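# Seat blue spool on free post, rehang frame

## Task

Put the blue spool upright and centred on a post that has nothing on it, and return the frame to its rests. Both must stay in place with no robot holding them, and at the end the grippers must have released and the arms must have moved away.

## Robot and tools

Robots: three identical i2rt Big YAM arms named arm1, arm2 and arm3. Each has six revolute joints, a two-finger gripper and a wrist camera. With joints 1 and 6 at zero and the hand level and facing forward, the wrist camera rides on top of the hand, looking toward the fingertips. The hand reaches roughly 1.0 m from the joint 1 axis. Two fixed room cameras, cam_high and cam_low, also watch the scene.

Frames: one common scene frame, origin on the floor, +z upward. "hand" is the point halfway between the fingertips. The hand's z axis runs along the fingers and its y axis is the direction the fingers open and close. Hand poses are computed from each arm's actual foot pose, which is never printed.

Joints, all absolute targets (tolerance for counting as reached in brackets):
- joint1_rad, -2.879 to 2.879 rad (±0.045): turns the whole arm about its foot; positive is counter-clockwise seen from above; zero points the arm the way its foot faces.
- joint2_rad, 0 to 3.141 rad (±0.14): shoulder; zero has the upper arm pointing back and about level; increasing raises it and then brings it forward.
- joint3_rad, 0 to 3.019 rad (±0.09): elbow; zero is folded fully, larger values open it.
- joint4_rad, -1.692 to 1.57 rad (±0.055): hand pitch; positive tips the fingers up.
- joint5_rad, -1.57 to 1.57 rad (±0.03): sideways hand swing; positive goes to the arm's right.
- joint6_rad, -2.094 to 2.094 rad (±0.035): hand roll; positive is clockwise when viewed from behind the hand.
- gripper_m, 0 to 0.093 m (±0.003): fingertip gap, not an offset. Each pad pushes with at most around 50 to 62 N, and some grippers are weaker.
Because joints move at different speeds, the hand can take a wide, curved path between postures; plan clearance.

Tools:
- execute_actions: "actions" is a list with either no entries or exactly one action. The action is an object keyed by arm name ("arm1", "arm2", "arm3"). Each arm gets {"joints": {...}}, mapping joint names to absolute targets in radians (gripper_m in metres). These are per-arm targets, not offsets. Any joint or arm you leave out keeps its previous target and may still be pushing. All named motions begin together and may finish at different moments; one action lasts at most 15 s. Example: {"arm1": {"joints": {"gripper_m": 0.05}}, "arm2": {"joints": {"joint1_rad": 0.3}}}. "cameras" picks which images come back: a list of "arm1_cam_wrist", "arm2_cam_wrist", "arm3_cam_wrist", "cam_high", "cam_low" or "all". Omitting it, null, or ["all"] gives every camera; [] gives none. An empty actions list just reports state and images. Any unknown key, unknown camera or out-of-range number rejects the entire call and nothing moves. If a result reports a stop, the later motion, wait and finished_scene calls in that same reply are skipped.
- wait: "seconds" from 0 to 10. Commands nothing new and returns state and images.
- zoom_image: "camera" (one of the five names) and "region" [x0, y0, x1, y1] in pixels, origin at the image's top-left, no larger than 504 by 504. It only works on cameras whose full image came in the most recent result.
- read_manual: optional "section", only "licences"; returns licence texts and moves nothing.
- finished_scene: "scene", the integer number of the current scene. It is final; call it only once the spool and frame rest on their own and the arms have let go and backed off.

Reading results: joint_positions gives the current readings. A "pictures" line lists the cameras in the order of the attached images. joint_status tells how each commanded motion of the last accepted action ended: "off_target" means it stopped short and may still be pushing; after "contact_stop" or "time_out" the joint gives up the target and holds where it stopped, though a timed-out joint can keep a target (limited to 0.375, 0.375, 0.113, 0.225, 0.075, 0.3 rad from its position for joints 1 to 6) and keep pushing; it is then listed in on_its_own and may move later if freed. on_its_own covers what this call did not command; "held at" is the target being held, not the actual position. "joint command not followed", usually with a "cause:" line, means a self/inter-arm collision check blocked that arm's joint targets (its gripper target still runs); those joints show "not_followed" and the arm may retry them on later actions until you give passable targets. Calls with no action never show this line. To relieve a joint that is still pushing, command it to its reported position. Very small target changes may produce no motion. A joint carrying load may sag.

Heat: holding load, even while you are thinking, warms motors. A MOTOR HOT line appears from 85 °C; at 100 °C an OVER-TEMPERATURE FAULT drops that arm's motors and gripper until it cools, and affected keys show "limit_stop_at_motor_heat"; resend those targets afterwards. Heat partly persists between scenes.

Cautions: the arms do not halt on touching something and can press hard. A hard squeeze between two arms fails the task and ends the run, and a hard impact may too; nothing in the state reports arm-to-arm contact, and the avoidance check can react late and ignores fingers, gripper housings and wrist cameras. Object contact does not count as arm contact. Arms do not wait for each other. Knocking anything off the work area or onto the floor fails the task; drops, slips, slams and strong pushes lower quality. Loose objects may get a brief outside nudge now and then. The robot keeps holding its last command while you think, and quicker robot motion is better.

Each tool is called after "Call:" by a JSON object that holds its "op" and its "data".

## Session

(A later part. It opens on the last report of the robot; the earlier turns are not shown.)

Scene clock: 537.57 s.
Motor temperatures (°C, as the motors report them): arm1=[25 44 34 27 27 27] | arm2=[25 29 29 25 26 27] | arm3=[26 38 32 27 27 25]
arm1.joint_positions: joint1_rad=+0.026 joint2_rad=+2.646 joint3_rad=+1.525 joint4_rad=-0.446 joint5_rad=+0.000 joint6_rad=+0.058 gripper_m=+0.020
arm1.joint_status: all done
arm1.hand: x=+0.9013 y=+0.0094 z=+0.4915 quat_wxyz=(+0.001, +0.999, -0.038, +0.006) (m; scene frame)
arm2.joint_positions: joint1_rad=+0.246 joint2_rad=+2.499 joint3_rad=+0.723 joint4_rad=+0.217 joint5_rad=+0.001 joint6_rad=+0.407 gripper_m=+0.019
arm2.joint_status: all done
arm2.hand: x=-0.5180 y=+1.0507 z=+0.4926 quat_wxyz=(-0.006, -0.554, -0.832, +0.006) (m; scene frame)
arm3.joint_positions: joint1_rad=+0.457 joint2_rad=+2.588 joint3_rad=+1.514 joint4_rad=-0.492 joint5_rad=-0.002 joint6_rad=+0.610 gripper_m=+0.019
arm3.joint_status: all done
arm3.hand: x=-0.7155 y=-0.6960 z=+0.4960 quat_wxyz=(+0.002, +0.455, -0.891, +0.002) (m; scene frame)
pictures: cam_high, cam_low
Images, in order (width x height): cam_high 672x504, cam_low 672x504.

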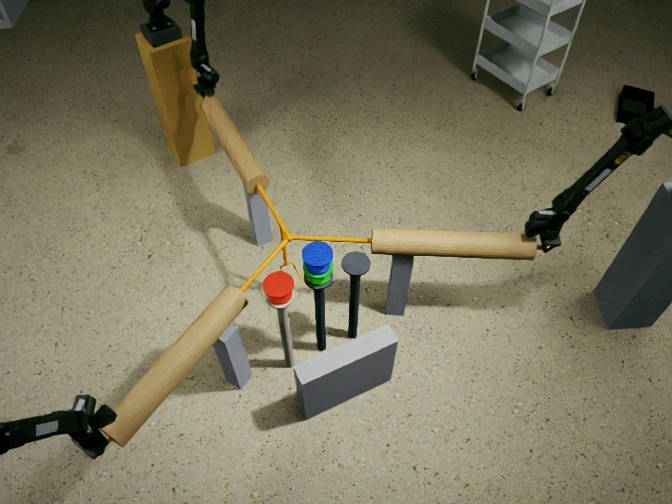

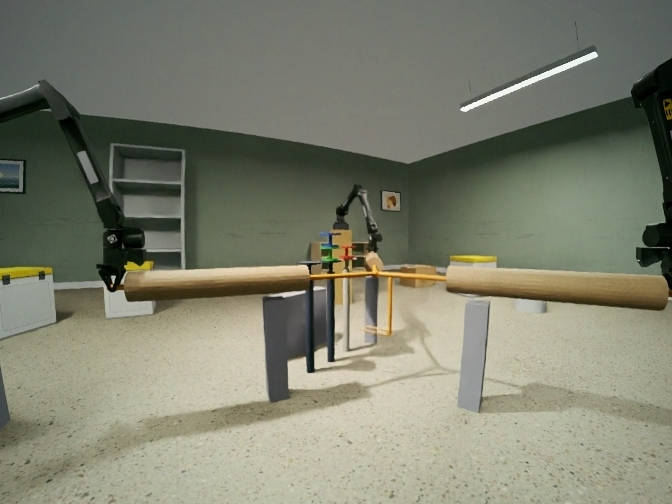

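Call:
{"op": "execute_actions", "data": {"actions": [{"arm1": {"joints": {"joint2_rad": 2.479, "joint3_rad": 1.448, "joint4_rad": -0.52}}, "arm2": {"joints": {"joint2_rad": 2.327, "joint3_rad": 0.6275, "joint4_rad": 0.132}}, "arm3": {"joints": {"joint1_rad": 0.467, "joint2_rad": 2.45, "joint3_rad": 1.451, "joint4_rad": -0.558}}}], "cameras": []}}

Call:
{"op": "execute_actions", "data": {"actions": [{"arm1": {"joints": {"joint2_rad": 2.378, "joint3_rad": 1.401, "joint4_rad": -0.574}}, "arm2": {"joints": {"joint2_rad": 2.162, "joint3_rad": 0.57, "joint4_rad": 0.0255}}, "arm3": {"joints": {"joint2_rad": 2.352, "joint3_rad": 1.4125, "joint4_rad": -0.618}}}], "cameras": ["cam_low"]}}

Scene clock: 552.13 s.
Motor temperatures (°C, as the motors report them): arm1=[25 45 34 27 27 27] | arm2=[25 30 29 25 26 27] | arm3=[26 39 32 27 27 25]
arm1.joint_positions: joint1_rad=+0.024 joint2_rad=+2.504 joint3_rad=+1.450 joint4_rad=-0.507 joint5_rad=+0.000 joint6_rad=+0.058 gripper_m=+0.020
arm1.joint_status: all done
arm1.hand: x=+0.8973 y=+0.0107 z=+0.5537 quat_wxyz=(+0.001, +0.999, -0.039, +0.004) (m; scene frame)
arm2.joint_positions: joint1_rad=+0.246 joint2_rad=+2.335 joint3_rad=+0.635 joint4_rad=+0.141 joint5_rad=+0.001 joint6_rad=+0.407 gripper_m=+0.019
arm2.joint_status: all done
arm2.hand: x=-0.5207 y=+1.0538 z=+0.5416 quat_wxyz=(-0.006, -0.554, -0.832, +0.007) (m; scene frame)
arm3.joint_positions: joint1_rad=+0.468 joint2_rad=+2.463 joint3_rad=+1.454 joint4_rad=-0.551 joint5_rad=+0.001 joint6_rad=+0.615 gripper_m=+0.019
arm3.joint_status: all done
arm3.hand: x=-0.7210 y=-0.6929 z=+0.5519 quat_wxyz=(-0.001, +0.457, -0.889, +0.000) (m; scene frame)
pictures: none
No camera images: the call's "cameras" was empty. Leave "cameras" out to get every camera's image.

Scene clock: 553.03 s.
Motor temperatures (°C, as the motors report them): arm1=[25 45 34 27 27 27] | arm2=[25 30 29 25 26 27] | arm3=[26 39 32 27 27 25]
arm1.joint_positions: joint1_rad=+0.024 joint2_rad=+2.408 joint3_rad=+1.404 joint4_rad=-0.559 joint5_rad=+0.001 joint6_rad=+0.058 gripper_m=+0.020
arm1.joint_status: all done
arm1.hand: x=+0.8985 y=+0.0110 z=+0.5959 quat_wxyz=(+0.001, +0.999, -0.039, +0.005) (m; scene frame)
arm2.joint_positions: joint1_rad=+0.246 joint2_rad=+2.170 joint3_rad=+0.577 joint4_rad=+0.037 joint5_rad=+0.002 joint6_rad=+0.407 gripper_m=+0.019
arm2.joint_status: all done
arm2.hand: x=-0.5205 y=+1.0540 z=+0.5867 quat_wxyz=(-0.008, -0.554, -0.832, +0.007) (m; scene frame)
arm3.joint_positions: joint1_rad=+0.467 joint2_rad=+2.368 joint3_rad=+1.417 joint4_rad=-0.609 joint5_rad=+0.000 joint6_rad=+0.614 gripper_m=+0.019
arm3.joint_status: all done
arm3.hand: x=-0.7206 y=-0.6929 z=+0.5956 quat_wxyz=(+0.000, +0.457, -0.889, -0.001) (m; scene frame)
pictures: cam_low
Images, in order (width x height): cam_low 672x504.

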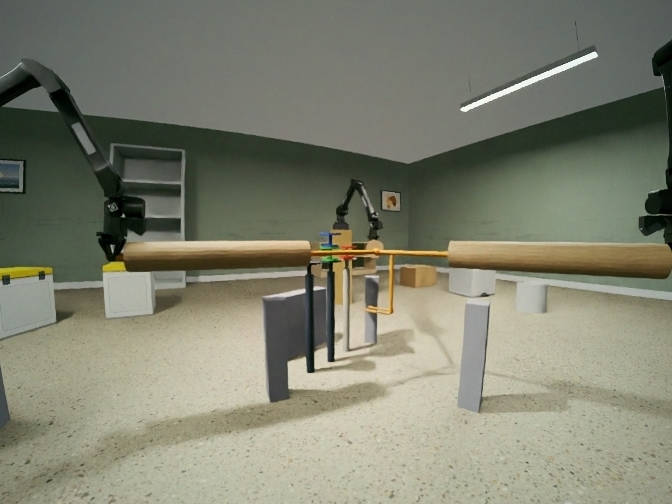

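Call:
{"op": "execute_actions", "data": {"actions": [{"arm1": {"joints": {"joint2_rad": 2.256, "joint3_rad": 1.365, "joint4_rad": -0.657}}, "arm2": {"joints": {"joint2_rad": 1.936, "joint3_rad": 0.526, "joint4_rad": -0.1615}}, "arm3": {"joints": {"joint2_rad": 2.236, "joint3_rad": 1.383, "joint4_rad": -0.708}}}], "cameras": []}}

Call:
{"op": "execute_actions", "data": {"actions": [{"arm1": {"joints": {"joint2_rad": 2.136, "joint3_rad": 1.348, "joint4_rad": -0.761}}, "arm2": {"joints": {"joint2_rad": 1.703, "joint3_rad": 0.513, "joint4_rad": -0.381}}, "arm3": {"joints": {"joint2_rad": 2.122, "joint3_rad": 1.378, "joint4_rad": -0.816}}}], "cameras": []}}

Call:
{"op": "execute_actions", "data": {"actions": [{"arm1": {"joints": {"joint2_rad": 2.027, "joint3_rad": 1.374, "joint4_rad": -0.877}}, "arm2": {"joints": {"joint2_rad": 1.491, "joint3_rad": 0.554, "joint4_rad": -0.617}}, "arm3": {"joints": {"joint2_rad": 2.021, "joint3_rad": 1.415, "joint4_rad": -0.936}}}], "cameras": ["cam_low"]}}

Scene clock: 579.27 s.
Motor temperatures (°C, as the motors report them): arm1=[25 46 34 27 27 27] | arm2=[25 30 29 25 26 27] | arm3=[26 40 32 27 27 25]
arm1.joint_positions: joint1_rad=+0.023 joint2_rad=+2.281 joint3_rad=+1.365 joint4_rad=-0.645 joint5_rad=+0.000 joint6_rad=+0.058 gripper_m=+0.020
arm1.joint_status: all done
arm1.hand: x=+0.8982 y=+0.0117 z=+0.6546 quat_wxyz=(+0.001, +0.999, -0.039, +0.004) (m; scene frame)
arm2.joint_positions: joint1_rad=+0.245 joint2_rad=+1.944 joint3_rad=+0.531 joint4_rad=-0.146 joint5_rad=+0.003 joint6_rad=+0.407 gripper_m=+0.019
arm2.joint_status: all done
arm2.hand: x=-0.5210 y=+1.0547 z=+0.6449 quat_wxyz=(-0.006, -0.555, -0.832, +0.008) (m; scene frame)
arm3.joint_positions: joint1_rad=+0.469 joint2_rad=+2.245 joint3_rad=+1.389 joint4_rad=-0.699 joint5_rad=+0.000 joint6_rad=+0.616 gripper_m=+0.019
arm3.joint_status: all done
arm3.hand: x=-0.7215 y=-0.6920 z=+0.6551 quat_wxyz=(-0.001, +0.457, -0.889, -0.003) (m; scene frame)
pictures: none
No camera images: the call's "cameras" was empty. Leave "cameras" out to get every camera's image.

Scene clock: 580.20 s.
Motor temperatures (°C, as the motors report them): arm1=[25 46 34 27 27 27] | arm2=[25 30 29 25 26 27] | arm3=[26 40 32 27 27 25]
arm1.joint_positions: joint1_rad=+0.022 joint2_rad=+2.159 joint3_rad=+1.347 joint4_rad=-0.750 joint5_rad=+0.001 joint6_rad=+0.057 gripper_m=+0.020
arm1.joint_status: all done
arm1.hand: x=+0.8987 y=+0.0121 z=+0.7150 quat_wxyz=(+0.001, +0.999, -0.039, +0.004) (m; scene frame)
arm2.joint_positions: joint1_rad=+0.245 joint2_rad=+1.709 joint3_rad=+0.516 joint4_rad=-0.363 joint5_rad=+0.004 joint6_rad=+0.407 gripper_m=+0.019
arm2.joint_status: all done
arm2.hand: x=-0.5210 y=+1.0554 z=+0.7047 quat_wxyz=(-0.007, -0.555, -0.832, +0.008) (m; scene frame)
arm3.joint_positions: joint1_rad=+0.469 joint2_rad=+2.131 joint3_rad=+1.383 joint4_rad=-0.807 joint5_rad=+0.000 joint6_rad=+0.616 gripper_m=+0.019
arm3.joint_status: all done
arm3.hand: x=-0.7218 y=-0.6921 z=+0.7153 quat_wxyz=(-0.001, +0.457, -0.889, -0.003) (m; scene frame)
pictures: none
No camera images: the call's "cameras" was empty. Leave "cameras" out to get every camera's image.

Scene clock: 581.13 s.
Motor temperatures (°C, as the motors report them): arm1=[25 46 34 27 27 27] | arm2=[25 29 29 25 26 27] | arm3=[26 40 32 27 27 25]
arm1.joint_positions: joint1_rad=+0.024 joint2_rad=+2.048 joint3_rad=+1.347 joint4_rad=-0.862 joint5_rad=+0.001 joint6_rad=+0.057 gripper_m=+0.020
arm1.joint_status: all done
arm1.hand: x=+0.9013 y=+0.0113 z=+0.7739 quat_wxyz=(+0.000, +0.999, -0.038, +0.005) (m; scene frame)
arm2.joint_positions: joint1_rad=+0.244 joint2_rad=+1.494 joint3_rad=+0.540 joint4_rad=-0.591 joint5_rad=+0.007 joint6_rad=+0.407 gripper_m=+0.019
arm2.joint_status: all done
arm2.hand: x=-0.5198 y=+1.0538 z=+0.7655 quat_wxyz=(-0.013, -0.555, -0.832, +0.011) (m; scene frame)
arm3.joint_positions: joint1_rad=+0.465 joint2_rad=+2.025 joint3_rad=+1.388 joint4_rad=-0.911 joint5_rad=+0.001 joint6_rad=+0.613 gripper_m=+0.019
arm3.joint_status: all done
arm3.hand: x=-0.7197 y=-0.6945 z=+0.7737 quat_wxyz=(-0.003, +0.457, -0.889, -0.006) (m; scene frame)
pictures: cam_low
Images, in order (width x height): cam_low 672x504.

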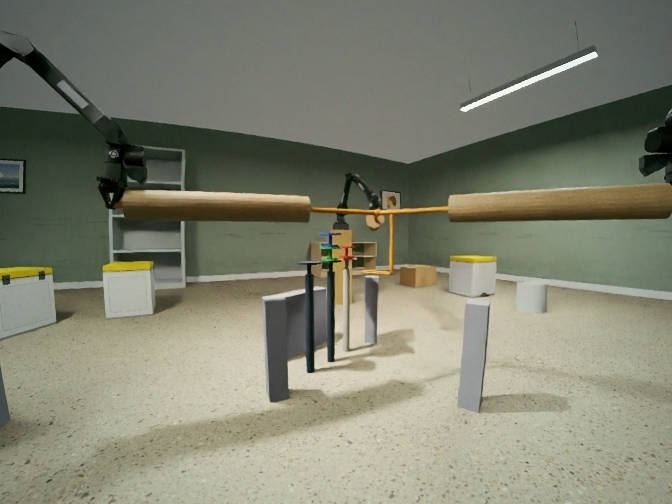

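Call:
{"op": "execute_actions", "data": {"actions": [{"arm1": {"joints": {"joint2_rad": 1.938, "joint3_rad": 1.422, "joint4_rad": -1.002}}, "arm2": {"joints": {"joint2_rad": 1.324, "joint3_rad": 0.621, "joint4_rad": -0.849}}, "arm3": {"joints": {"joint2_rad": 1.943, "joint3_rad": 1.474, "joint4_rad": -1.066}}}], "cameras": []}}

Call:
{"op": "execute_actions", "data": {"actions": [{"arm1": {"joints": {"joint2_rad": 1.867, "joint3_rad": 1.473, "joint4_rad": -1.125}}, "arm2": {"joints": {"joint2_rad": 1.208, "joint3_rad": 0.701, "joint4_rad": -1.044}}, "arm3": {"joints": {"joint2_rad": 1.88, "joint3_rad": 1.536, "joint4_rad": -1.19}}}], "cameras": []}}

Call:
{"op": "execute_actions", "data": {"actions": [{"arm1": {"joints": {"joint2_rad": 1.811, "joint3_rad": 1.545, "joint4_rad": -1.253}}, "arm2": {"joints": {"joint2_rad": 1.129, "joint3_rad": 0.801, "joint4_rad": -1.223}}, "arm3": {"joints": {"joint2_rad": 1.8335, "joint3_rad": 1.618, "joint4_rad": -1.319}}}], "cameras": ["cam_high", "cam_low"]}}

Call:
{"op": "zoom_image", "data": {"camera": "cam_low", "region": [290, 160, 420, 290]}}

Call:
{"op": "zoom_image", "data": {"camera": "cam_high", "region": [220, 130, 420, 330]}}

Scene clock: 598.50 s.
Motor temperatures (°C, as the motors report them): arm1=[25 45 37 27 27 27] | arm2=[25 29 31 25 26 27] | arm3=[26 39 35 27 27 25]
arm1.joint_positions: joint1_rad=+0.021 joint2_rad=+1.957 joint3_rad=+1.373 joint4_rad=-0.980 joint5_rad=+0.003 joint6_rad=+0.056 gripper_m=+0.020
arm1.joint_status: all done
arm1.hand: x=+0.9026 y=+0.0130 z=+0.8298 quat_wxyz=(-0.001, +0.999, -0.039, +0.005) (m; scene frame)
arm2.joint_positions: joint1_rad=+0.244 joint2_rad=+1.328 joint3_rad=+0.598 joint4_rad=-0.817 joint5_rad=+0.006 joint6_rad=+0.407 gripper_m=+0.019
arm2.joint_status: all done
arm2.hand: x=-0.5200 y=+1.0549 z=+0.8235 quat_wxyz=(-0.012, -0.555, -0.832, +0.010) (m; scene frame)
arm3.joint_positions: joint1_rad=+0.464 joint2_rad=+1.953 joint3_rad=+1.436 joint4_rad=-1.040 joint5_rad=+0.001 joint6_rad=+0.613 gripper_m=+0.019
arm3.joint_status: all done
arm3.hand: x=-0.7190 y=-0.6942 z=+0.8276 quat_wxyz=(-0.001, +0.457, -0.890, -0.002) (m; scene frame)
pictures: none
No camera images: the call's "cameras" was empty. Leave "cameras" out to get every camera's image.

Scene clock: 599.40 s.
Motor temperatures (°C, as the motors report them): arm1=[25 45 38 27 27 27] | arm2=[25 29 31 25 26 27] | arm3=[26 39 36 27 27 25]
arm1.joint_positions: joint1_rad=+0.020 joint2_rad=+1.890 joint3_rad=+1.421 joint4_rad=-1.099 joint5_rad=+0.004 joint6_rad=+0.055 gripper_m=+0.020
arm1.joint_status: all done
arm1.hand: x=+0.9031 y=+0.0138 z=+0.8804 quat_wxyz=(-0.001, +0.999, -0.039, +0.008) (m; scene frame)
arm2.joint_positions: joint1_rad=+0.244 joint2_rad=+1.214 joint3_rad=+0.672 joint4_rad=-1.008 joint5_rad=+0.006 joint6_rad=+0.407 gripper_m=+0.019
arm2.joint_status: all done
arm2.hand: x=-0.5207 y=+1.0564 z=+0.8758 quat_wxyz=(-0.010, -0.555, -0.832, +0.010) (m; scene frame)
arm3.joint_positions: joint1_rad=+0.464 joint2_rad=+1.893 joint3_rad=+1.495 joint4_rad=-1.161 joint5_rad=-0.001 joint6_rad=+0.613 gripper_m=+0.019
arm3.joint_status: all done
arm3.hand: x=-0.7193 y=-0.6938 z=+0.8804 quat_wxyz=(+0.000, +0.457, -0.890, -0.002) (m; scene frame)
pictures: none
No camera images: the call's "cameras" was empty. Leave "cameras" out to get every camera's image.

Scene clock: 600.37 s.
Motor temperatures (°C, as the motors report them): arm1=[25 45 38 27 27 27] | arm2=[25 29 31 25 26 27] | arm3=[26 39 36 27 27 25]
arm1.joint_positions: joint1_rad=+0.020 joint2_rad=+1.837 joint3_rad=+1.488 joint4_rad=-1.227 joint5_rad=+0.004 joint6_rad=+0.055 gripper_m=+0.020
arm1.joint_status: all done
arm1.hand: x=+0.9041 y=+0.0144 z=+0.9318 quat_wxyz=(-0.001, +0.999, -0.040, +0.011) (m; scene frame)
arm2.joint_positions: joint1_rad=+0.244 joint2_rad=+1.139 joint3_rad=+0.767 joint4_rad=-1.183 joint5_rad=+0.005 joint6_rad=+0.407 gripper_m=+0.019
arm2.joint_status: all done
arm2.hand: x=-0.5211 y=+1.0575 z=+0.9278 quat_wxyz=(-0.008, -0.555, -0.832, +0.009) (m; scene frame)
arm3.joint_positions: joint1_rad=+0.464 joint2_rad=+1.849 joint3_rad=+1.574 joint4_rad=-1.287 joint5_rad=-0.001 joint6_rad=+0.613 gripper_m=+0.019
arm3.joint_status: all done
arm3.hand: x=-0.7193 y=-0.6938 z=+0.9325 quat_wxyz=(+0.001, +0.457, -0.890, +0.000) (m; scene frame)
pictures: cam_high, cam_low
Images, in order (width x height): cam_high 672x504, cam_low 672x504.

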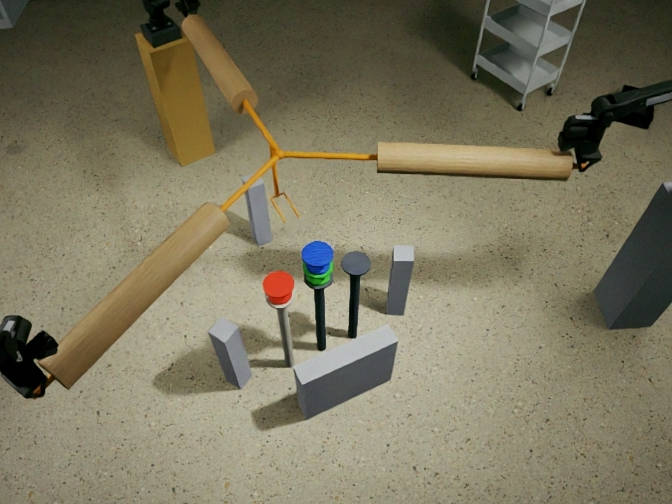

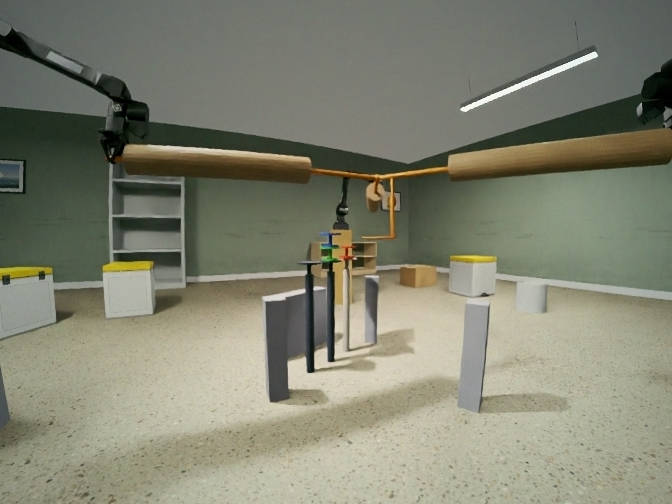

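Region (290, 160, 420, 290) of cam_low's 672x504 image, scaled by 3.877, with more detail than that image has.

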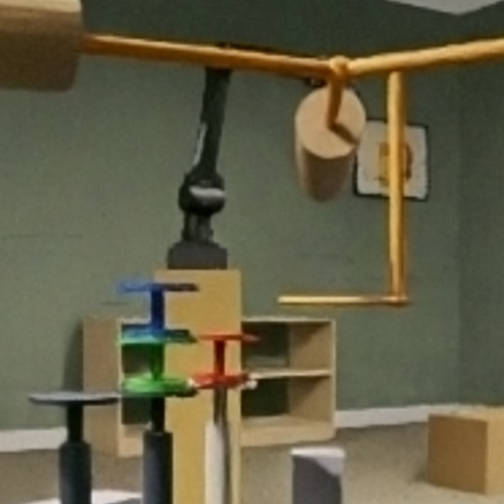

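Region (220, 130, 420, 330) of cam_high's 672x504 image, scaled by 2.520, with more detail than that image has.

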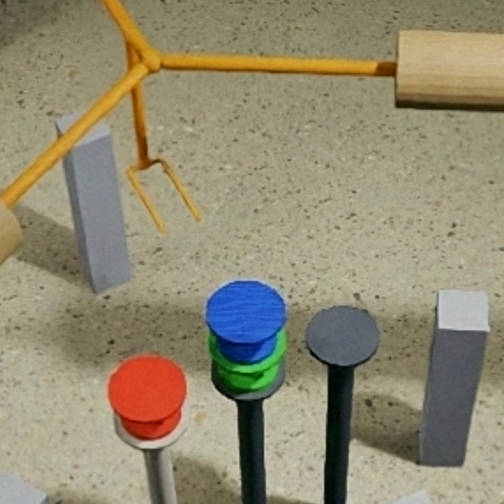

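Call:
{"op": "execute_actions", "data": {"actions": [{"arm1": {"joints": {"joint1_rad": 0.124, "joint2_rad": 1.749, "joint3_rad": 1.386, "joint4_rad": -1.15, "joint6_rad": 0.165}}, "arm2": {"joints": {"joint1_rad": 0.189, "joint2_rad": 1.328, "joint3_rad": 0.923, "joint4_rad": -1.113, "joint6_rad": 0.345}}, "arm3": {"joints": {"joint1_rad": 0.396, "joint2_rad": 1.72, "joint3_rad": 1.389, "joint4_rad": -1.203, "joint6_rad": 0.541}}}], "cameras": []}}

Call:
{"op": "execute_actions", "data": {"actions": [{"arm1": {"joints": {"joint1_rad": 0.234, "joint2_rad": 1.704, "joint3_rad": 1.308, "joint4_rad": -1.117, "joint6_rad": 0.276}}, "arm2": {"joints": {"joint1_rad": 0.153, "joint2_rad": 1.486, "joint3_rad": 1.068, "joint4_rad": -1.099, "joint6_rad": 0.309}}, "arm3": {"joints": {"joint1_rad": 0.326, "joint2_rad": 1.605, "joint3_rad": 1.223, "joint4_rad": -1.153, "joint6_rad": 0.471}}}], "cameras": ["cam_high", "cam_low"]}}

Call:
{"op": "zoom_image", "data": {"camera": "cam_low", "region": [290, 160, 420, 290]}}

Call:
{"op": "zoom_image", "data": {"camera": "cam_high", "region": [220, 130, 420, 330]}}

Scene clock: 667.23 s.
Motor temperatures (°C, as the motors report them): arm1=[25 46 47 27 27 27] | arm2=[25 28 38 25 26 27] | arm3=[26 39 43 27 27 25]
arm1.joint_positions: joint1_rad=+0.128 joint2_rad=+1.792 joint3_rad=+1.372 joint4_rad=-1.165 joint5_rad=+0.000 joint6_rad=+0.162 gripper_m=+0.020
arm1.joint_status: all done
arm1.hand: x=+0.9338 y=-0.0429 z=+0.9147 quat_wxyz=(+0.000, +0.999, -0.039, +0.015) (m; scene frame)
arm2.joint_positions: joint1_rad=+0.195 joint2_rad=+1.346 joint3_rad=+0.883 joint4_rad=-1.103 joint5_rad=+0.001 joint6_rad=+0.356 gripper_m=+0.019
arm2.joint_status: all done
arm2.hand: x=-0.4884 y=+1.0030 z=+0.9084 quat_wxyz=(-0.003, -0.554, -0.832, +0.006) (m; scene frame)
arm3.joint_positions: joint1_rad=+0.406 joint2_rad=+1.738 joint3_rad=+1.384 joint4_rad=-1.215 joint5_rad=-0.006 joint6_rad=+0.555 gripper_m=+0.019
arm3.joint_status: all done
arm3.hand: x=-0.6908 y=-0.7456 z=+0.9205 quat_wxyz=(+0.004, +0.456, -0.890, +0.002) (m; scene frame)
pictures: none
No camera images: the call's "cameras" was empty. Leave "cameras" out to get every camera's image.

Scene clock: 668.13 s.
Motor temperatures (°C, as the motors report them): arm1=[25 46 46 27 27 27] | arm2=[25 28 38 25 26 27] | arm3=[26 39 42 27 27 25]
arm1.joint_positions: joint1_rad=+0.240 joint2_rad=+1.747 joint3_rad=+1.291 joint4_rad=-1.128 joint5_rad=-0.002 joint6_rad=+0.274 gripper_m=+0.020
arm1.joint_status: all done
arm1.hand: x=+0.9637 y=-0.0961 z=+0.9090 quat_wxyz=(+0.000, +0.999, -0.039, +0.015) (m; scene frame)
arm2.joint_positions: joint1_rad=+0.157 joint2_rad=+1.503 joint3_rad=+1.029 joint4_rad=-1.088 joint5_rad=+0.001 joint6_rad=+0.319 gripper_m=+0.019
arm2.joint_status: all done
arm2.hand: x=-0.4593 y=+0.9496 z=+0.9027 quat_wxyz=(-0.004, -0.554, -0.832, +0.006) (m; scene frame)
arm3.joint_positions: joint1_rad=+0.334 joint2_rad=+1.624 joint3_rad=+1.218 joint4_rad=-1.165 joint5_rad=-0.005 joint6_rad=+0.483 gripper_m=+0.019
arm3.joint_status: all done
arm3.hand: x=-0.6610 y=-0.7983 z=+0.9155 quat_wxyz=(+0.004, +0.456, -0.890, +0.002) (m; scene frame)
pictures: cam_high, cam_low
Images, in order (width x height): cam_high 672x504, cam_low 672x504.

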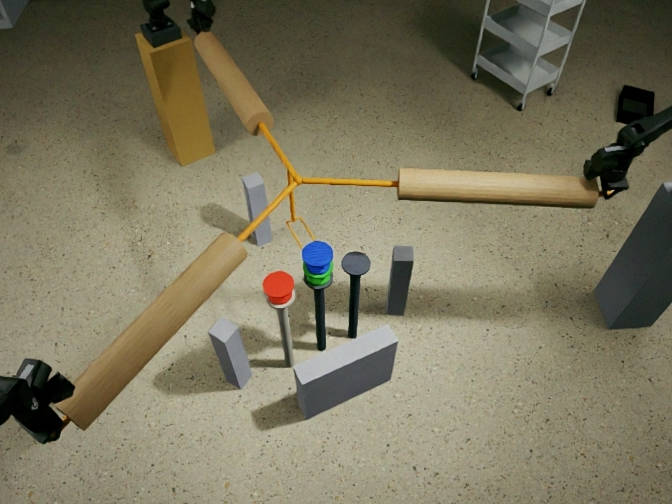

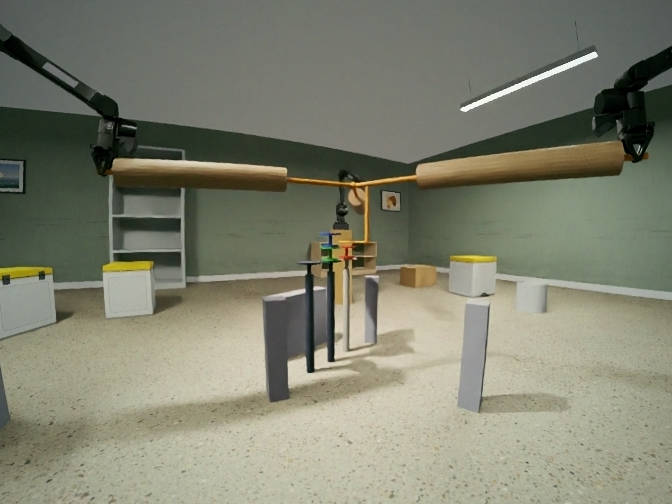

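Region (290, 160, 420, 290) of cam_low's 672x504 image, scaled by 3.877, with more detail than that image has.

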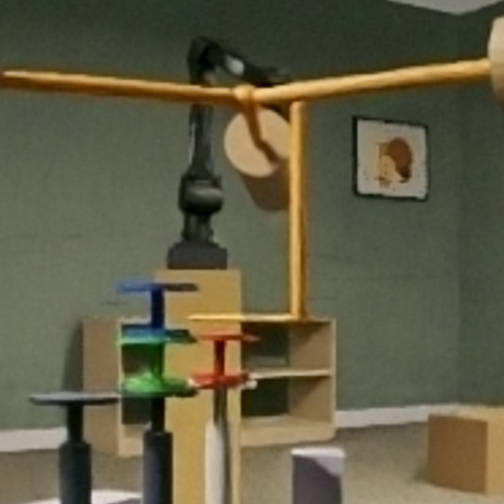

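Region (220, 130, 420, 330) of cam_high's 672x504 image, scaled by 2.520, with more detail than that image has.

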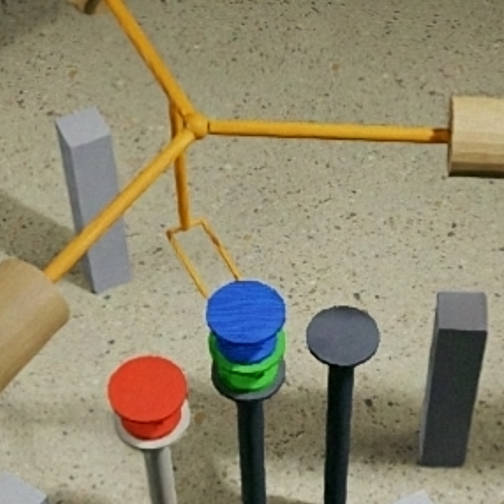

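Call:
{"op": "execute_actions", "data": {"actions": [{"arm1": {"joints": {"joint1_rad": 0.336, "joint2_rad": 1.655, "joint3_rad": 1.279, "joint4_rad": -1.115, "joint6_rad": 0.377}}, "arm2": {"joints": {"joint1_rad": 0.12, "joint2_rad": 1.59, "joint3_rad": 1.223, "joint4_rad": -1.148, "joint6_rad": 0.276}}, "arm3": {"joints": {"joint1_rad": 0.263, "joint2_rad": 1.494, "joint3_rad": 1.102, "joint4_rad": -1.136, "joint6_rad": 0.408}}}], "cameras": ["cam_high", "cam_low"]}}

Call:
{"op": "zoom_image", "data": {"camera": "cam_low", "region": [290, 160, 420, 290]}}

Call:
{"op": "zoom_image", "data": {"camera": "cam_high", "region": [220, 130, 420, 330]}}

Scene clock: 730.77 s.
Motor temperatures (°C, as the motors report them): arm1=[25 46 43 27 27 27] | arm2=[25 29 40 25 26 27] | arm3=[26 37 39 27 27 25]
arm1.joint_positions: joint1_rad=+0.340 joint2_rad=+1.701 joint3_rad=+1.262 joint4_rad=-1.120 joint5_rad=-0.002 joint6_rad=+0.375 gripper_m=+0.020
arm1.joint_status: all done
arm1.hand: x=+0.9829 y=-0.1421 z=+0.9212 quat_wxyz=(+0.004, +0.999, -0.039, +0.003) (m; scene frame)
arm2.joint_positions: joint1_rad=+0.120 joint2_rad=+1.604 joint3_rad=+1.176 joint4_rad=-1.131 joint5_rad=+0.001 joint6_rad=+0.280 gripper_m=+0.019
arm2.joint_status: all done
arm2.hand: x=-0.4416 y=+0.9033 z=+0.9129 quat_wxyz=(-0.006, -0.554, -0.832, +0.007) (m; scene frame)
arm3.joint_positions: joint1_rad=+0.274 joint2_rad=+1.510 joint3_rad=+1.091 joint4_rad=-1.141 joint5_rad=-0.002 joint6_rad=+0.422 gripper_m=+0.019
arm3.joint_status: all done
arm3.hand: x=-0.6415 y=-0.8448 z=+0.9188 quat_wxyz=(-0.001, +0.457, -0.890, -0.001) (m; scene frame)
pictures: cam_high, cam_low
Images, in order (width x height): cam_high 672x504, cam_low 672x504.

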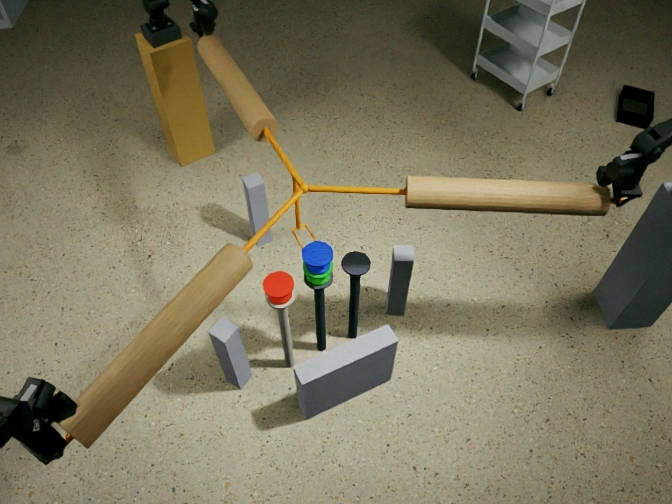

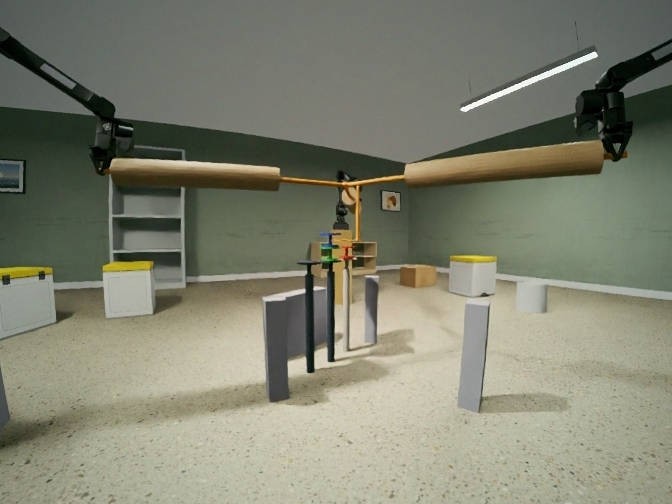

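Region (290, 160, 420, 290) of cam_low's 672x504 image, scaled by 3.877, with more detail than that image has.

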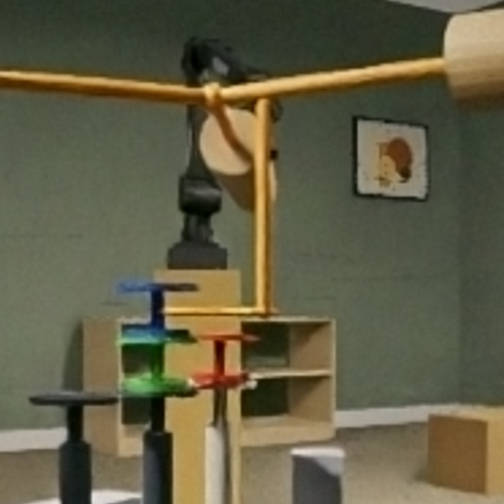

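Region (220, 130, 420, 330) of cam_high's 672x504 image, scaled by 2.520, with more detail than that image has.

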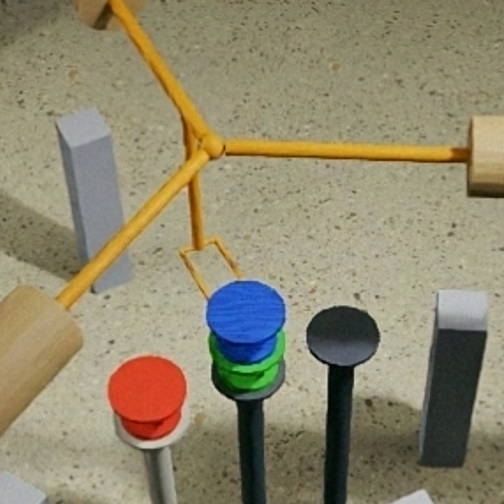

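Call:
{"op": "execute_actions", "data": {"actions": [{"arm1": {"joints": {"joint1_rad": 0.439, "joint2_rad": 1.645, "joint3_rad": 1.268, "joint4_rad": -1.113, "joint6_rad": 0.479}}, "arm2": {"joints": {"joint1_rad": 0.097, "joint2_rad": 1.709, "joint3_rad": 1.381, "joint4_rad": -1.185, "joint6_rad": 0.253}}, "arm3": {"joints": {"joint1_rad": 0.184, "joint2_rad": 1.397, "joint3_rad": 1.0, "joint4_rad": -1.133, "joint6_rad": 0.33}}}], "cameras": []}}

Call:
{"op": "execute_actions", "data": {"actions": [{"arm1": {"joints": {"joint1_rad": 0.501, "joint2_rad": 1.645, "joint3_rad": 1.268, "joint4_rad": -1.113, "joint6_rad": 0.541}}, "arm2": {"joints": {"joint1_rad": 0.085, "joint2_rad": 1.78, "joint3_rad": 1.48, "joint4_rad": -1.212, "joint6_rad": 0.241}}, "arm3": {"joints": {"joint1_rad": 0.13, "joint2_rad": 1.338, "joint3_rad": 0.942, "joint4_rad": -1.133, "joint6_rad": 0.276}}}], "cameras": ["cam_high", "cam_low"]}}

Call:
{"op": "zoom_image", "data": {"camera": "cam_low", "region": [290, 160, 420, 290]}}

Call:
{"op": "zoom_image", "data": {"camera": "cam_high", "region": [220, 130, 420, 330]}}

Scene clock: 752.10 s.
Motor temperatures (°C, as the motors report them): arm1=[25 46 44 27 27 27] | arm2=[25 30 42 25 26 27] | arm3=[26 36 39 27 27 25]
arm1.joint_positions: joint1_rad=+0.445 joint2_rad=+1.696 joint3_rad=+1.250 joint4_rad=-1.120 joint5_rad=-0.003 joint6_rad=+0.478 gripper_m=+0.020
arm1.joint_status: all done
arm1.hand: x=+1.0048 y=-0.1884 z=+0.9199 quat_wxyz=(+0.003, +0.999, -0.038, +0.007) (m; scene frame)
arm2.joint_positions: joint1_rad=+0.094 joint2_rad=+1.727 joint3_rad=+1.332 joint4_rad=-1.170 joint5_rad=+0.000 joint6_rad=+0.256 gripper_m=+0.019
arm2.joint_status: all done
arm2.hand: x=-0.4210 y=+0.8572 z=+0.9119 quat_wxyz=(-0.003, -0.554, -0.832, +0.006) (m; scene frame)
arm3.joint_positions: joint1_rad=+0.193 joint2_rad=+1.414 joint3_rad=+0.987 joint4_rad=-1.138 joint5_rad=-0.003 joint6_rad=+0.343 gripper_m=+0.019
arm3.joint_status: all done
arm3.hand: x=-0.6199 y=-0.8907 z=+0.9188 quat_wxyz=(+0.001, +0.456, -0.890, +0.001) (m; scene frame)
pictures: none
No camera images: the call's "cameras" was empty. Leave "cameras" out to get every camera's image.

Scene clock: 752.83 s.
Motor temperatures (°C, as the motors report them): arm1=[25 46 44 27 27 27] | arm2=[25 30 42 25 26 27] | arm3=[26 36 39 27 27 25]
arm1.joint_positions: joint1_rad=+0.506 joint2_rad=+1.696 joint3_rad=+1.250 joint4_rad=-1.120 joint5_rad=-0.004 joint6_rad=+0.539 gripper_m=+0.020
arm1.joint_status: all done
arm1.hand: x=+1.0172 y=-0.2154 z=+0.9202 quat_wxyz=(+0.004, +0.999, -0.038, +0.007) (m; scene frame)
arm2.joint_positions: joint1_rad=+0.083 joint2_rad=+1.792 joint3_rad=+1.427 joint4_rad=-1.198 joint5_rad=+0.002 joint6_rad=+0.246 gripper_m=+0.019
arm2.joint_status: all done
arm2.hand: x=-0.4087 y=+0.8313 z=+0.9140 quat_wxyz=(-0.004, -0.555, -0.832, +0.007) (m; scene frame)
arm3.joint_positions: joint1_rad=+0.141 joint2_rad=+1.358 joint3_rad=+0.932 joint4_rad=-1.136 joint5_rad=-0.004 joint6_rad=+0.291 gripper_m=+0.019
arm3.joint_status: all done
arm3.hand: x=-0.6080 y=-0.9163 z=+0.9189 quat_wxyz=(+0.001, +0.456, -0.890, +0.000) (m; scene frame)
pictures: cam_high, cam_low
Images, in order (width x height): cam_high 672x504, cam_low 672x504.

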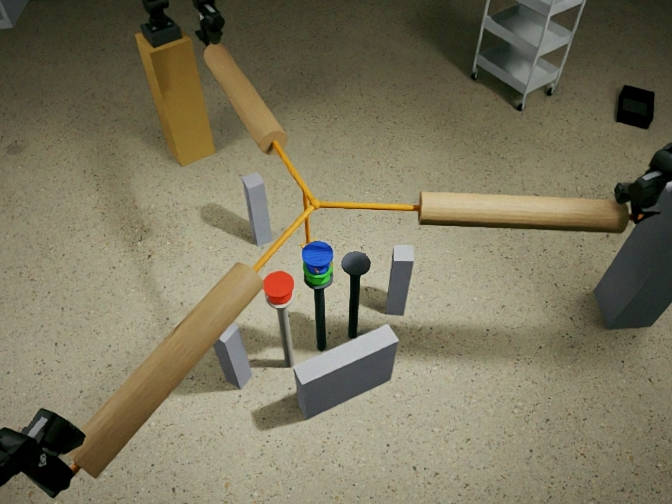

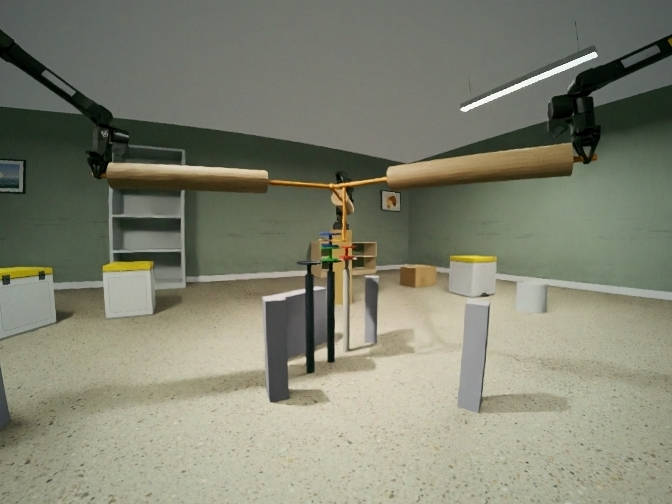

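Region (290, 160, 420, 290) of cam_low's 672x504 image, scaled by 3.877, with more detail than that image has.

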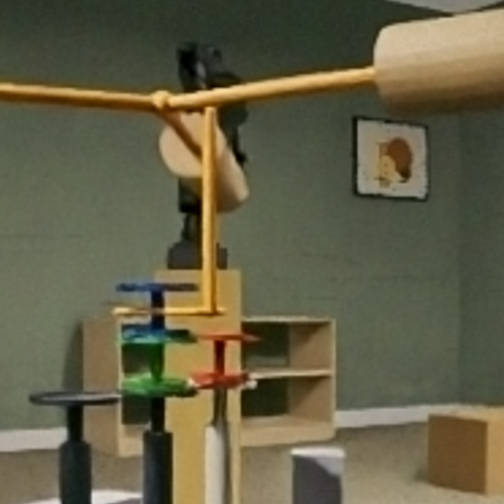

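Region (220, 130, 420, 330) of cam_high's 672x504 image, scaled by 2.520, with more detail than that image has.

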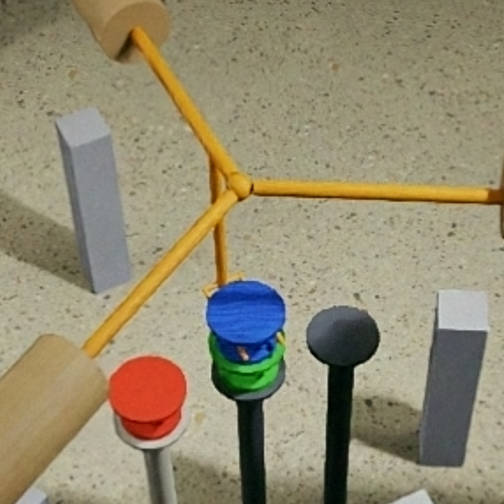

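Call:
{"op": "execute_actions", "data": {"actions": [{"arm1": {"joints": {"joint2_rad": 1.6285, "joint3_rad": 1.3385, "joint4_rad": -1.182}}, "arm2": {"joints": {"joint2_rad": 1.7455, "joint3_rad": 1.514, "joint4_rad": -1.2615}}, "arm3": {"joints": {"joint2_rad": 1.3155, "joint3_rad": 1.015, "joint4_rad": -1.2075}}}], "cameras": []}}

Call:
{"op": "execute_actions", "data": {"actions": [{"arm1": {"joints": {"joint2_rad": 1.604, "joint3_rad": 1.375, "joint4_rad": -1.2435}}, "arm2": {"joints": {"joint2_rad": 1.727, "joint3_rad": 1.552, "joint4_rad": -1.316}}, "arm3": {"joints": {"joint2_rad": 1.291, "joint3_rad": 1.059, "joint4_rad": -1.276}}}], "cameras": ["cam_high", "cam_low"]}}

Call:
{"op": "zoom_image", "data": {"camera": "cam_low", "region": [290, 160, 420, 290]}}

Call:
{"op": "zoom_image", "data": {"camera": "cam_high", "region": [220, 130, 420, 330]}}

Scene clock: 794.07 s.
Motor temperatures (°C, as the motors report them): arm1=[25 46 45 27 27 27] | arm2=[25 31 45 25 26 27] | arm3=[26 35 40 27 27 25]
arm1.joint_positions: joint1_rad=+0.506 joint2_rad=+1.669 joint3_rad=+1.268 joint4_rad=-1.164 joint5_rad=-0.005 joint6_rad=+0.539 gripper_m=+0.020
arm1.joint_status: all done
arm1.hand: x=+1.0195 y=-0.2142 z=+0.9387 quat_wxyz=(+0.004, +0.999, -0.038, +0.007) (m; scene frame)
arm2.joint_positions: joint1_rad=+0.083 joint2_rad=+1.774 joint3_rad=+1.459 joint4_rad=-1.245 joint5_rad=+0.002 joint6_rad=+0.245 gripper_m=+0.019
arm2.joint_status: all done
arm2.hand: x=-0.4083 y=+0.8309 z=+0.9345 quat_wxyz=(-0.005, -0.555, -0.832, +0.008) (m; scene frame)
arm3.joint_positions: joint1_rad=+0.137 joint2_rad=+1.337 joint3_rad=+0.959 joint4_rad=-1.186 joint5_rad=+0.002 joint6_rad=+0.286 gripper_m=+0.019
arm3.joint_status: all done
arm3.hand: x=-0.6061 y=-0.9179 z=+0.9359 quat_wxyz=(-0.001, +0.456, -0.890, +0.002) (m; scene frame)
pictures: none
No camera images: the call's "cameras" was empty. Leave "cameras" out to get every camera's image.

Scene clock: 794.80 s.
Motor temperatures (°C, as the motors report them): arm1=[25 46 45 27 27 27] | arm2=[25 31 45 25 26 27] | arm3=[26 35 40 27 27 25]
arm1.joint_positions: joint1_rad=+0.506 joint2_rad=+1.644 joint3_rad=+1.303 joint4_rad=-1.224 joint5_rad=-0.005 joint6_rad=+0.539 gripper_m=+0.020
arm1.joint_status: all done
arm1.hand: x=+1.0199 y=-0.2138 z=+0.9625 quat_wxyz=(+0.004, +0.999, -0.038, +0.007) (m; scene frame)
arm2.joint_positions: joint1_rad=+0.083 joint2_rad=+1.756 joint3_rad=+1.495 joint4_rad=-1.299 joint5_rad=+0.002 joint6_rad=+0.245 gripper_m=+0.019
arm2.joint_status: all done
arm2.hand: x=-0.4084 y=+0.8314 z=+0.9566 quat_wxyz=(-0.005, -0.554, -0.832, +0.008) (m; scene frame)
arm3.joint_positions: joint1_rad=+0.137 joint2_rad=+1.312 joint3_rad=+1.003 joint4_rad=-1.252 joint5_rad=+0.002 joint6_rad=+0.286 gripper_m=+0.019
arm3.joint_status: all done
arm3.hand: x=-0.6062 y=-0.9180 z=+0.9597 quat_wxyz=(-0.002, +0.456, -0.890, +0.001) (m; scene frame)
pictures: cam_high, cam_low
Images, in order (width x height): cam_high 672x504, cam_low 672x504.

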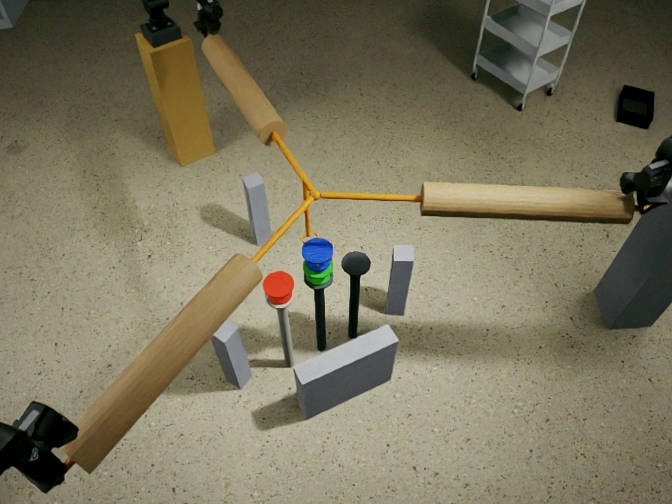

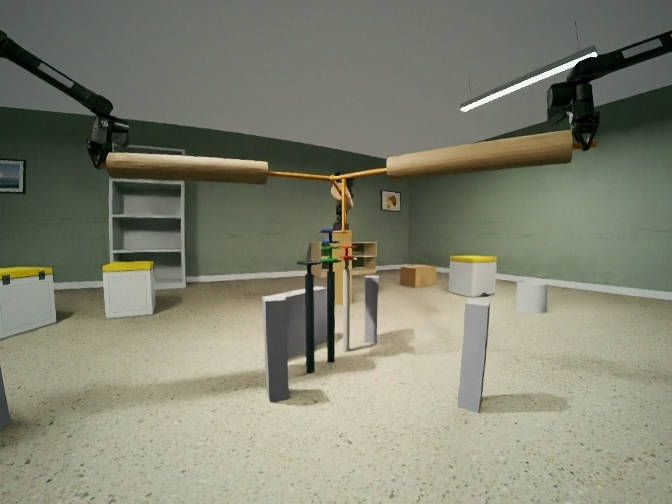

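Region (290, 160, 420, 290) of cam_low's 672x504 image, scaled by 3.877, with more detail than that image has.

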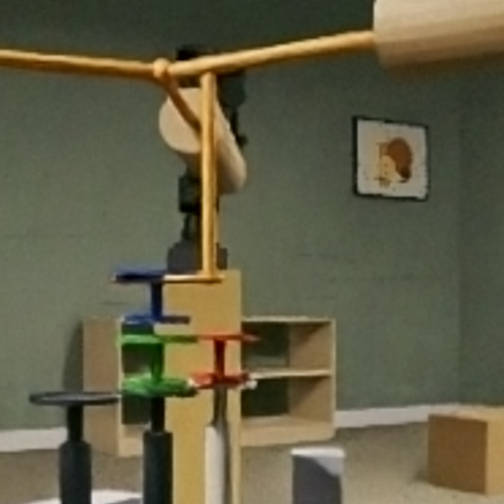

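Region (220, 130, 420, 330) of cam_high's 672x504 image, scaled by 2.520, with more detail than that image has.

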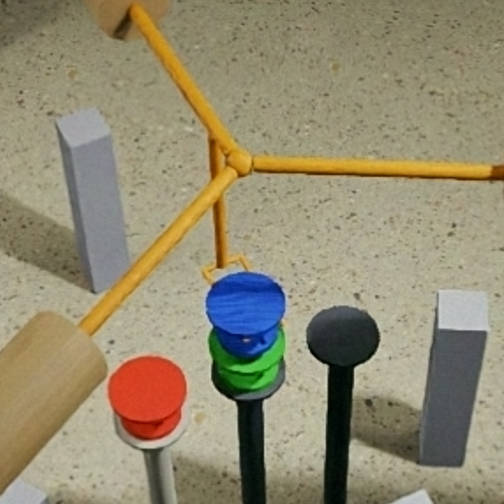

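Call:
{"op": "execute_actions", "data": {"actions": [{"arm1": {"joints": {"joint1_rad": 0.521, "joint2_rad": 1.476, "joint3_rad": 1.183, "joint4_rad": -1.2, "joint6_rad": 0.555}}, "arm2": {"joints": {"joint1_rad": 0.169, "joint2_rad": 1.78, "joint3_rad": 1.612, "joint4_rad": -1.337, "joint6_rad": 0.343}}, "arm3": {"joints": {"joint1_rad": 0.033, "joint2_rad": 1.399, "joint3_rad": 1.161, "joint4_rad": -1.28, "joint6_rad": 0.179}}}], "cameras": []}}

Call:
{"op": "execute_actions", "data": {"actions": [{"arm1": {"joints": {"joint1_rad": 0.535, "joint2_rad": 1.353, "joint3_rad": 1.047, "joint4_rad": -1.19, "joint6_rad": 0.569}}, "arm2": {"joints": {"joint1_rad": 0.252, "joint2_rad": 1.829, "joint3_rad": 1.685, "joint4_rad": -1.359, "joint6_rad": 0.427}}, "arm3": {"joints": {"joint1_rad": -0.047, "joint2_rad": 1.495, "joint3_rad": 1.264, "joint4_rad": -1.286, "joint6_rad": 0.099}}}], "cameras": []}}

Call:
{"op": "execute_actions", "data": {"actions": [{"arm1": {"joints": {"joint1_rad": 0.552, "joint2_rad": 1.225, "joint3_rad": 0.922, "joint4_rad": -1.21, "joint6_rad": 0.586}}, "arm2": {"joints": {"joint1_rad": 0.329, "joint2_rad": 1.889, "joint3_rad": 1.775, "joint4_rad": -1.387, "joint6_rad": 0.504}}, "arm3": {"joints": {"joint1_rad": -0.114, "joint2_rad": 1.595, "joint3_rad": 1.381, "joint4_rad": -1.303, "joint6_rad": 0.032}}}], "cameras": ["cam_high", "cam_low"]}}

Call:
{"op": "zoom_image", "data": {"camera": "cam_low", "region": [270, 160, 400, 290]}}

Call:
{"op": "zoom_image", "data": {"camera": "cam_high", "region": [220, 130, 420, 330]}}

Scene clock: 858.33 s.
Motor temperatures (°C, as the motors report them): arm1=[25 46 55 27 27 27] | arm2=[25 32 48 25 26 27] | arm3=[26 34 48 27 27 25]
arm1.joint_positions: joint1_rad=+0.520 joint2_rad=+1.504 joint3_rad=+1.170 joint4_rad=-1.221 joint5_rad=-0.003 joint6_rad=+0.554 gripper_m=+0.020
arm1.joint_status: all done
arm1.hand: x=+1.0665 y=-0.1967 z=+0.9756 quat_wxyz=(+0.006, +0.999, -0.038, +0.002) (m; scene frame)
arm2.joint_positions: joint1_rad=+0.174 joint2_rad=+1.793 joint3_rad=+1.560 joint4_rad=-1.324 joint5_rad=+0.000 joint6_rad=+0.337 gripper_m=+0.019
arm2.joint_status: all done
arm2.hand: x=-0.3599 y=+0.8499 z=+0.9615 quat_wxyz=(-0.007, -0.555, -0.832, +0.007) (m; scene frame)
arm3.joint_positions: joint1_rad=+0.040 joint2_rad=+1.410 joint3_rad=+1.107 joint4_rad=-1.271 joint5_rad=+0.001 joint6_rad=+0.190 gripper_m=+0.019
arm3.joint_status: all done
arm3.hand: x=-0.5595 y=-0.8991 z=+0.9628 quat_wxyz=(+0.004, +0.456, -0.890, +0.005) (m; scene frame)
pictures: none
No camera images: the call's "cameras" was empty. Leave "cameras" out to get every camera's image.

Scene clock: 859.20 s.
Motor temperatures (°C, as the motors report them): arm1=[25 46 55 27 27 27] | arm2=[25 32 48 25 26 27] | arm3=[26 34 48 27 27 25]
arm1.joint_positions: joint1_rad=+0.529 joint2_rad=+1.381 joint3_rad=+1.026 joint4_rad=-1.199 joint5_rad=-0.003 joint6_rad=+0.562 gripper_m=+0.020
arm1.joint_status: all done
arm1.hand: x=+1.1123 y=-0.1767 z=+0.9713 quat_wxyz=(+0.006, +0.999, -0.039, +0.002) (m; scene frame)
arm2.joint_positions: joint1_rad=+0.256 joint2_rad=+1.846 joint3_rad=+1.629 joint4_rad=-1.346 joint5_rad=+0.000 joint6_rad=+0.417 gripper_m=+0.019
arm2.joint_status: all done
arm2.hand: x=-0.3143 y=+0.8682 z=+0.9588 quat_wxyz=(-0.005, -0.554, -0.832, +0.006) (m; scene frame)
arm3.joint_positions: joint1_rad=-0.042 joint2_rad=+1.510 joint3_rad=+1.208 joint4_rad=-1.277 joint5_rad=+0.001 joint6_rad=+0.108 gripper_m=+0.019
arm3.joint_status: all done
arm3.hand: x=-0.5126 y=-0.8813 z=+0.9608 quat_wxyz=(+0.005, +0.456, -0.890, +0.006) (m; scene frame)
pictures: none
No camera images: the call's "cameras" was empty. Leave "cameras" out to get every camera's image.

Scene clock: 860.10 s.
Motor temperatures (°C, as the motors report them): arm1=[25 45 54 27 27 27] | arm2=[25 32 48 25 26 27] | arm3=[26 34 48 27 27 25]
arm1.joint_positions: joint1_rad=+0.546 joint2_rad=+1.247 joint3_rad=+0.901 joint4_rad=-1.207 joint5_rad=-0.002 joint6_rad=+0.580 gripper_m=+0.020
arm1.joint_status: all done
arm1.hand: x=+1.1589 y=-0.1585 z=+0.9710 quat_wxyz=(+0.006, +0.999, -0.038, +0.001) (m; scene frame)
arm2.joint_positions: joint1_rad=+0.333 joint2_rad=+1.906 joint3_rad=+1.720 joint4_rad=-1.372 joint5_rad=-0.001 joint6_rad=+0.495 gripper_m=+0.019
arm2.joint_status: all done
arm2.hand: x=-0.2671 y=+0.8860 z=+0.9589 quat_wxyz=(-0.007, -0.555, -0.832, +0.005) (m; scene frame)
arm3.joint_positions: joint1_rad=-0.110 joint2_rad=+1.609 joint3_rad=+1.324 joint4_rad=-1.293 joint5_rad=+0.002 joint6_rad=+0.040 gripper_m=+0.019
arm3.joint_status: all done
arm3.hand: x=-0.4656 y=-0.8636 z=+0.9604 quat_wxyz=(+0.005, +0.456, -0.890, +0.007) (m; scene frame)
pictures: cam_high, cam_low
Images, in order (width x height): cam_high 672x504, cam_low 672x504.

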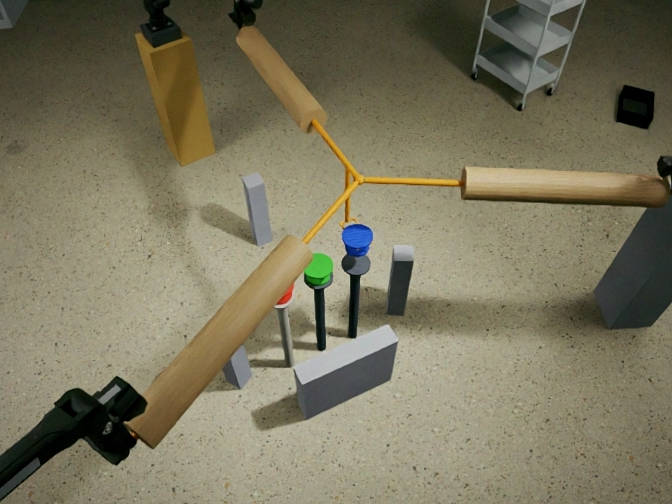

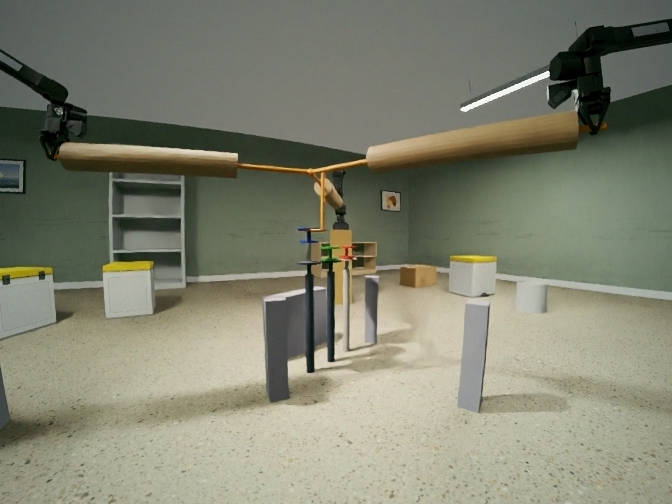

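Region (270, 160, 400, 290) of cam_low's 672x504 image, scaled by 3.877, with more detail than that image has.

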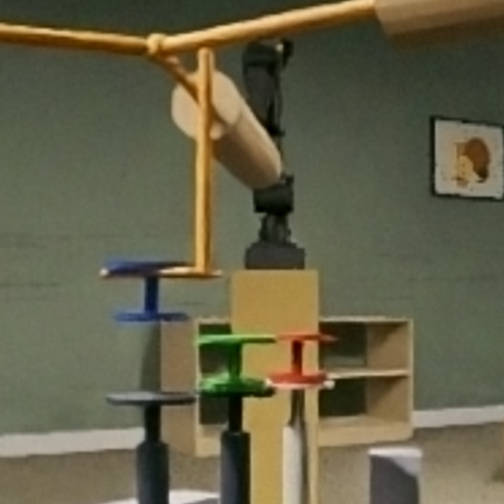

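Region (220, 130, 420, 330) of cam_high's 672x504 image, scaled by 2.520, with more detail than that image has.

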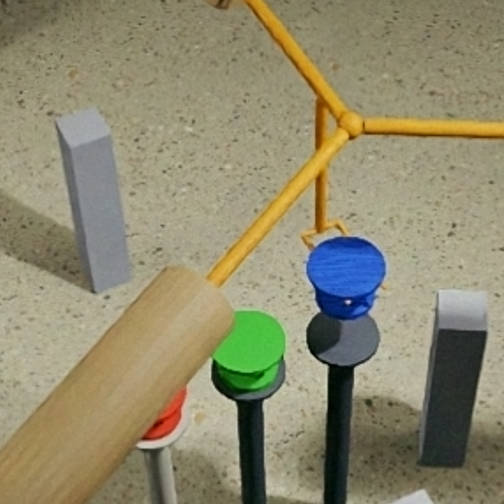

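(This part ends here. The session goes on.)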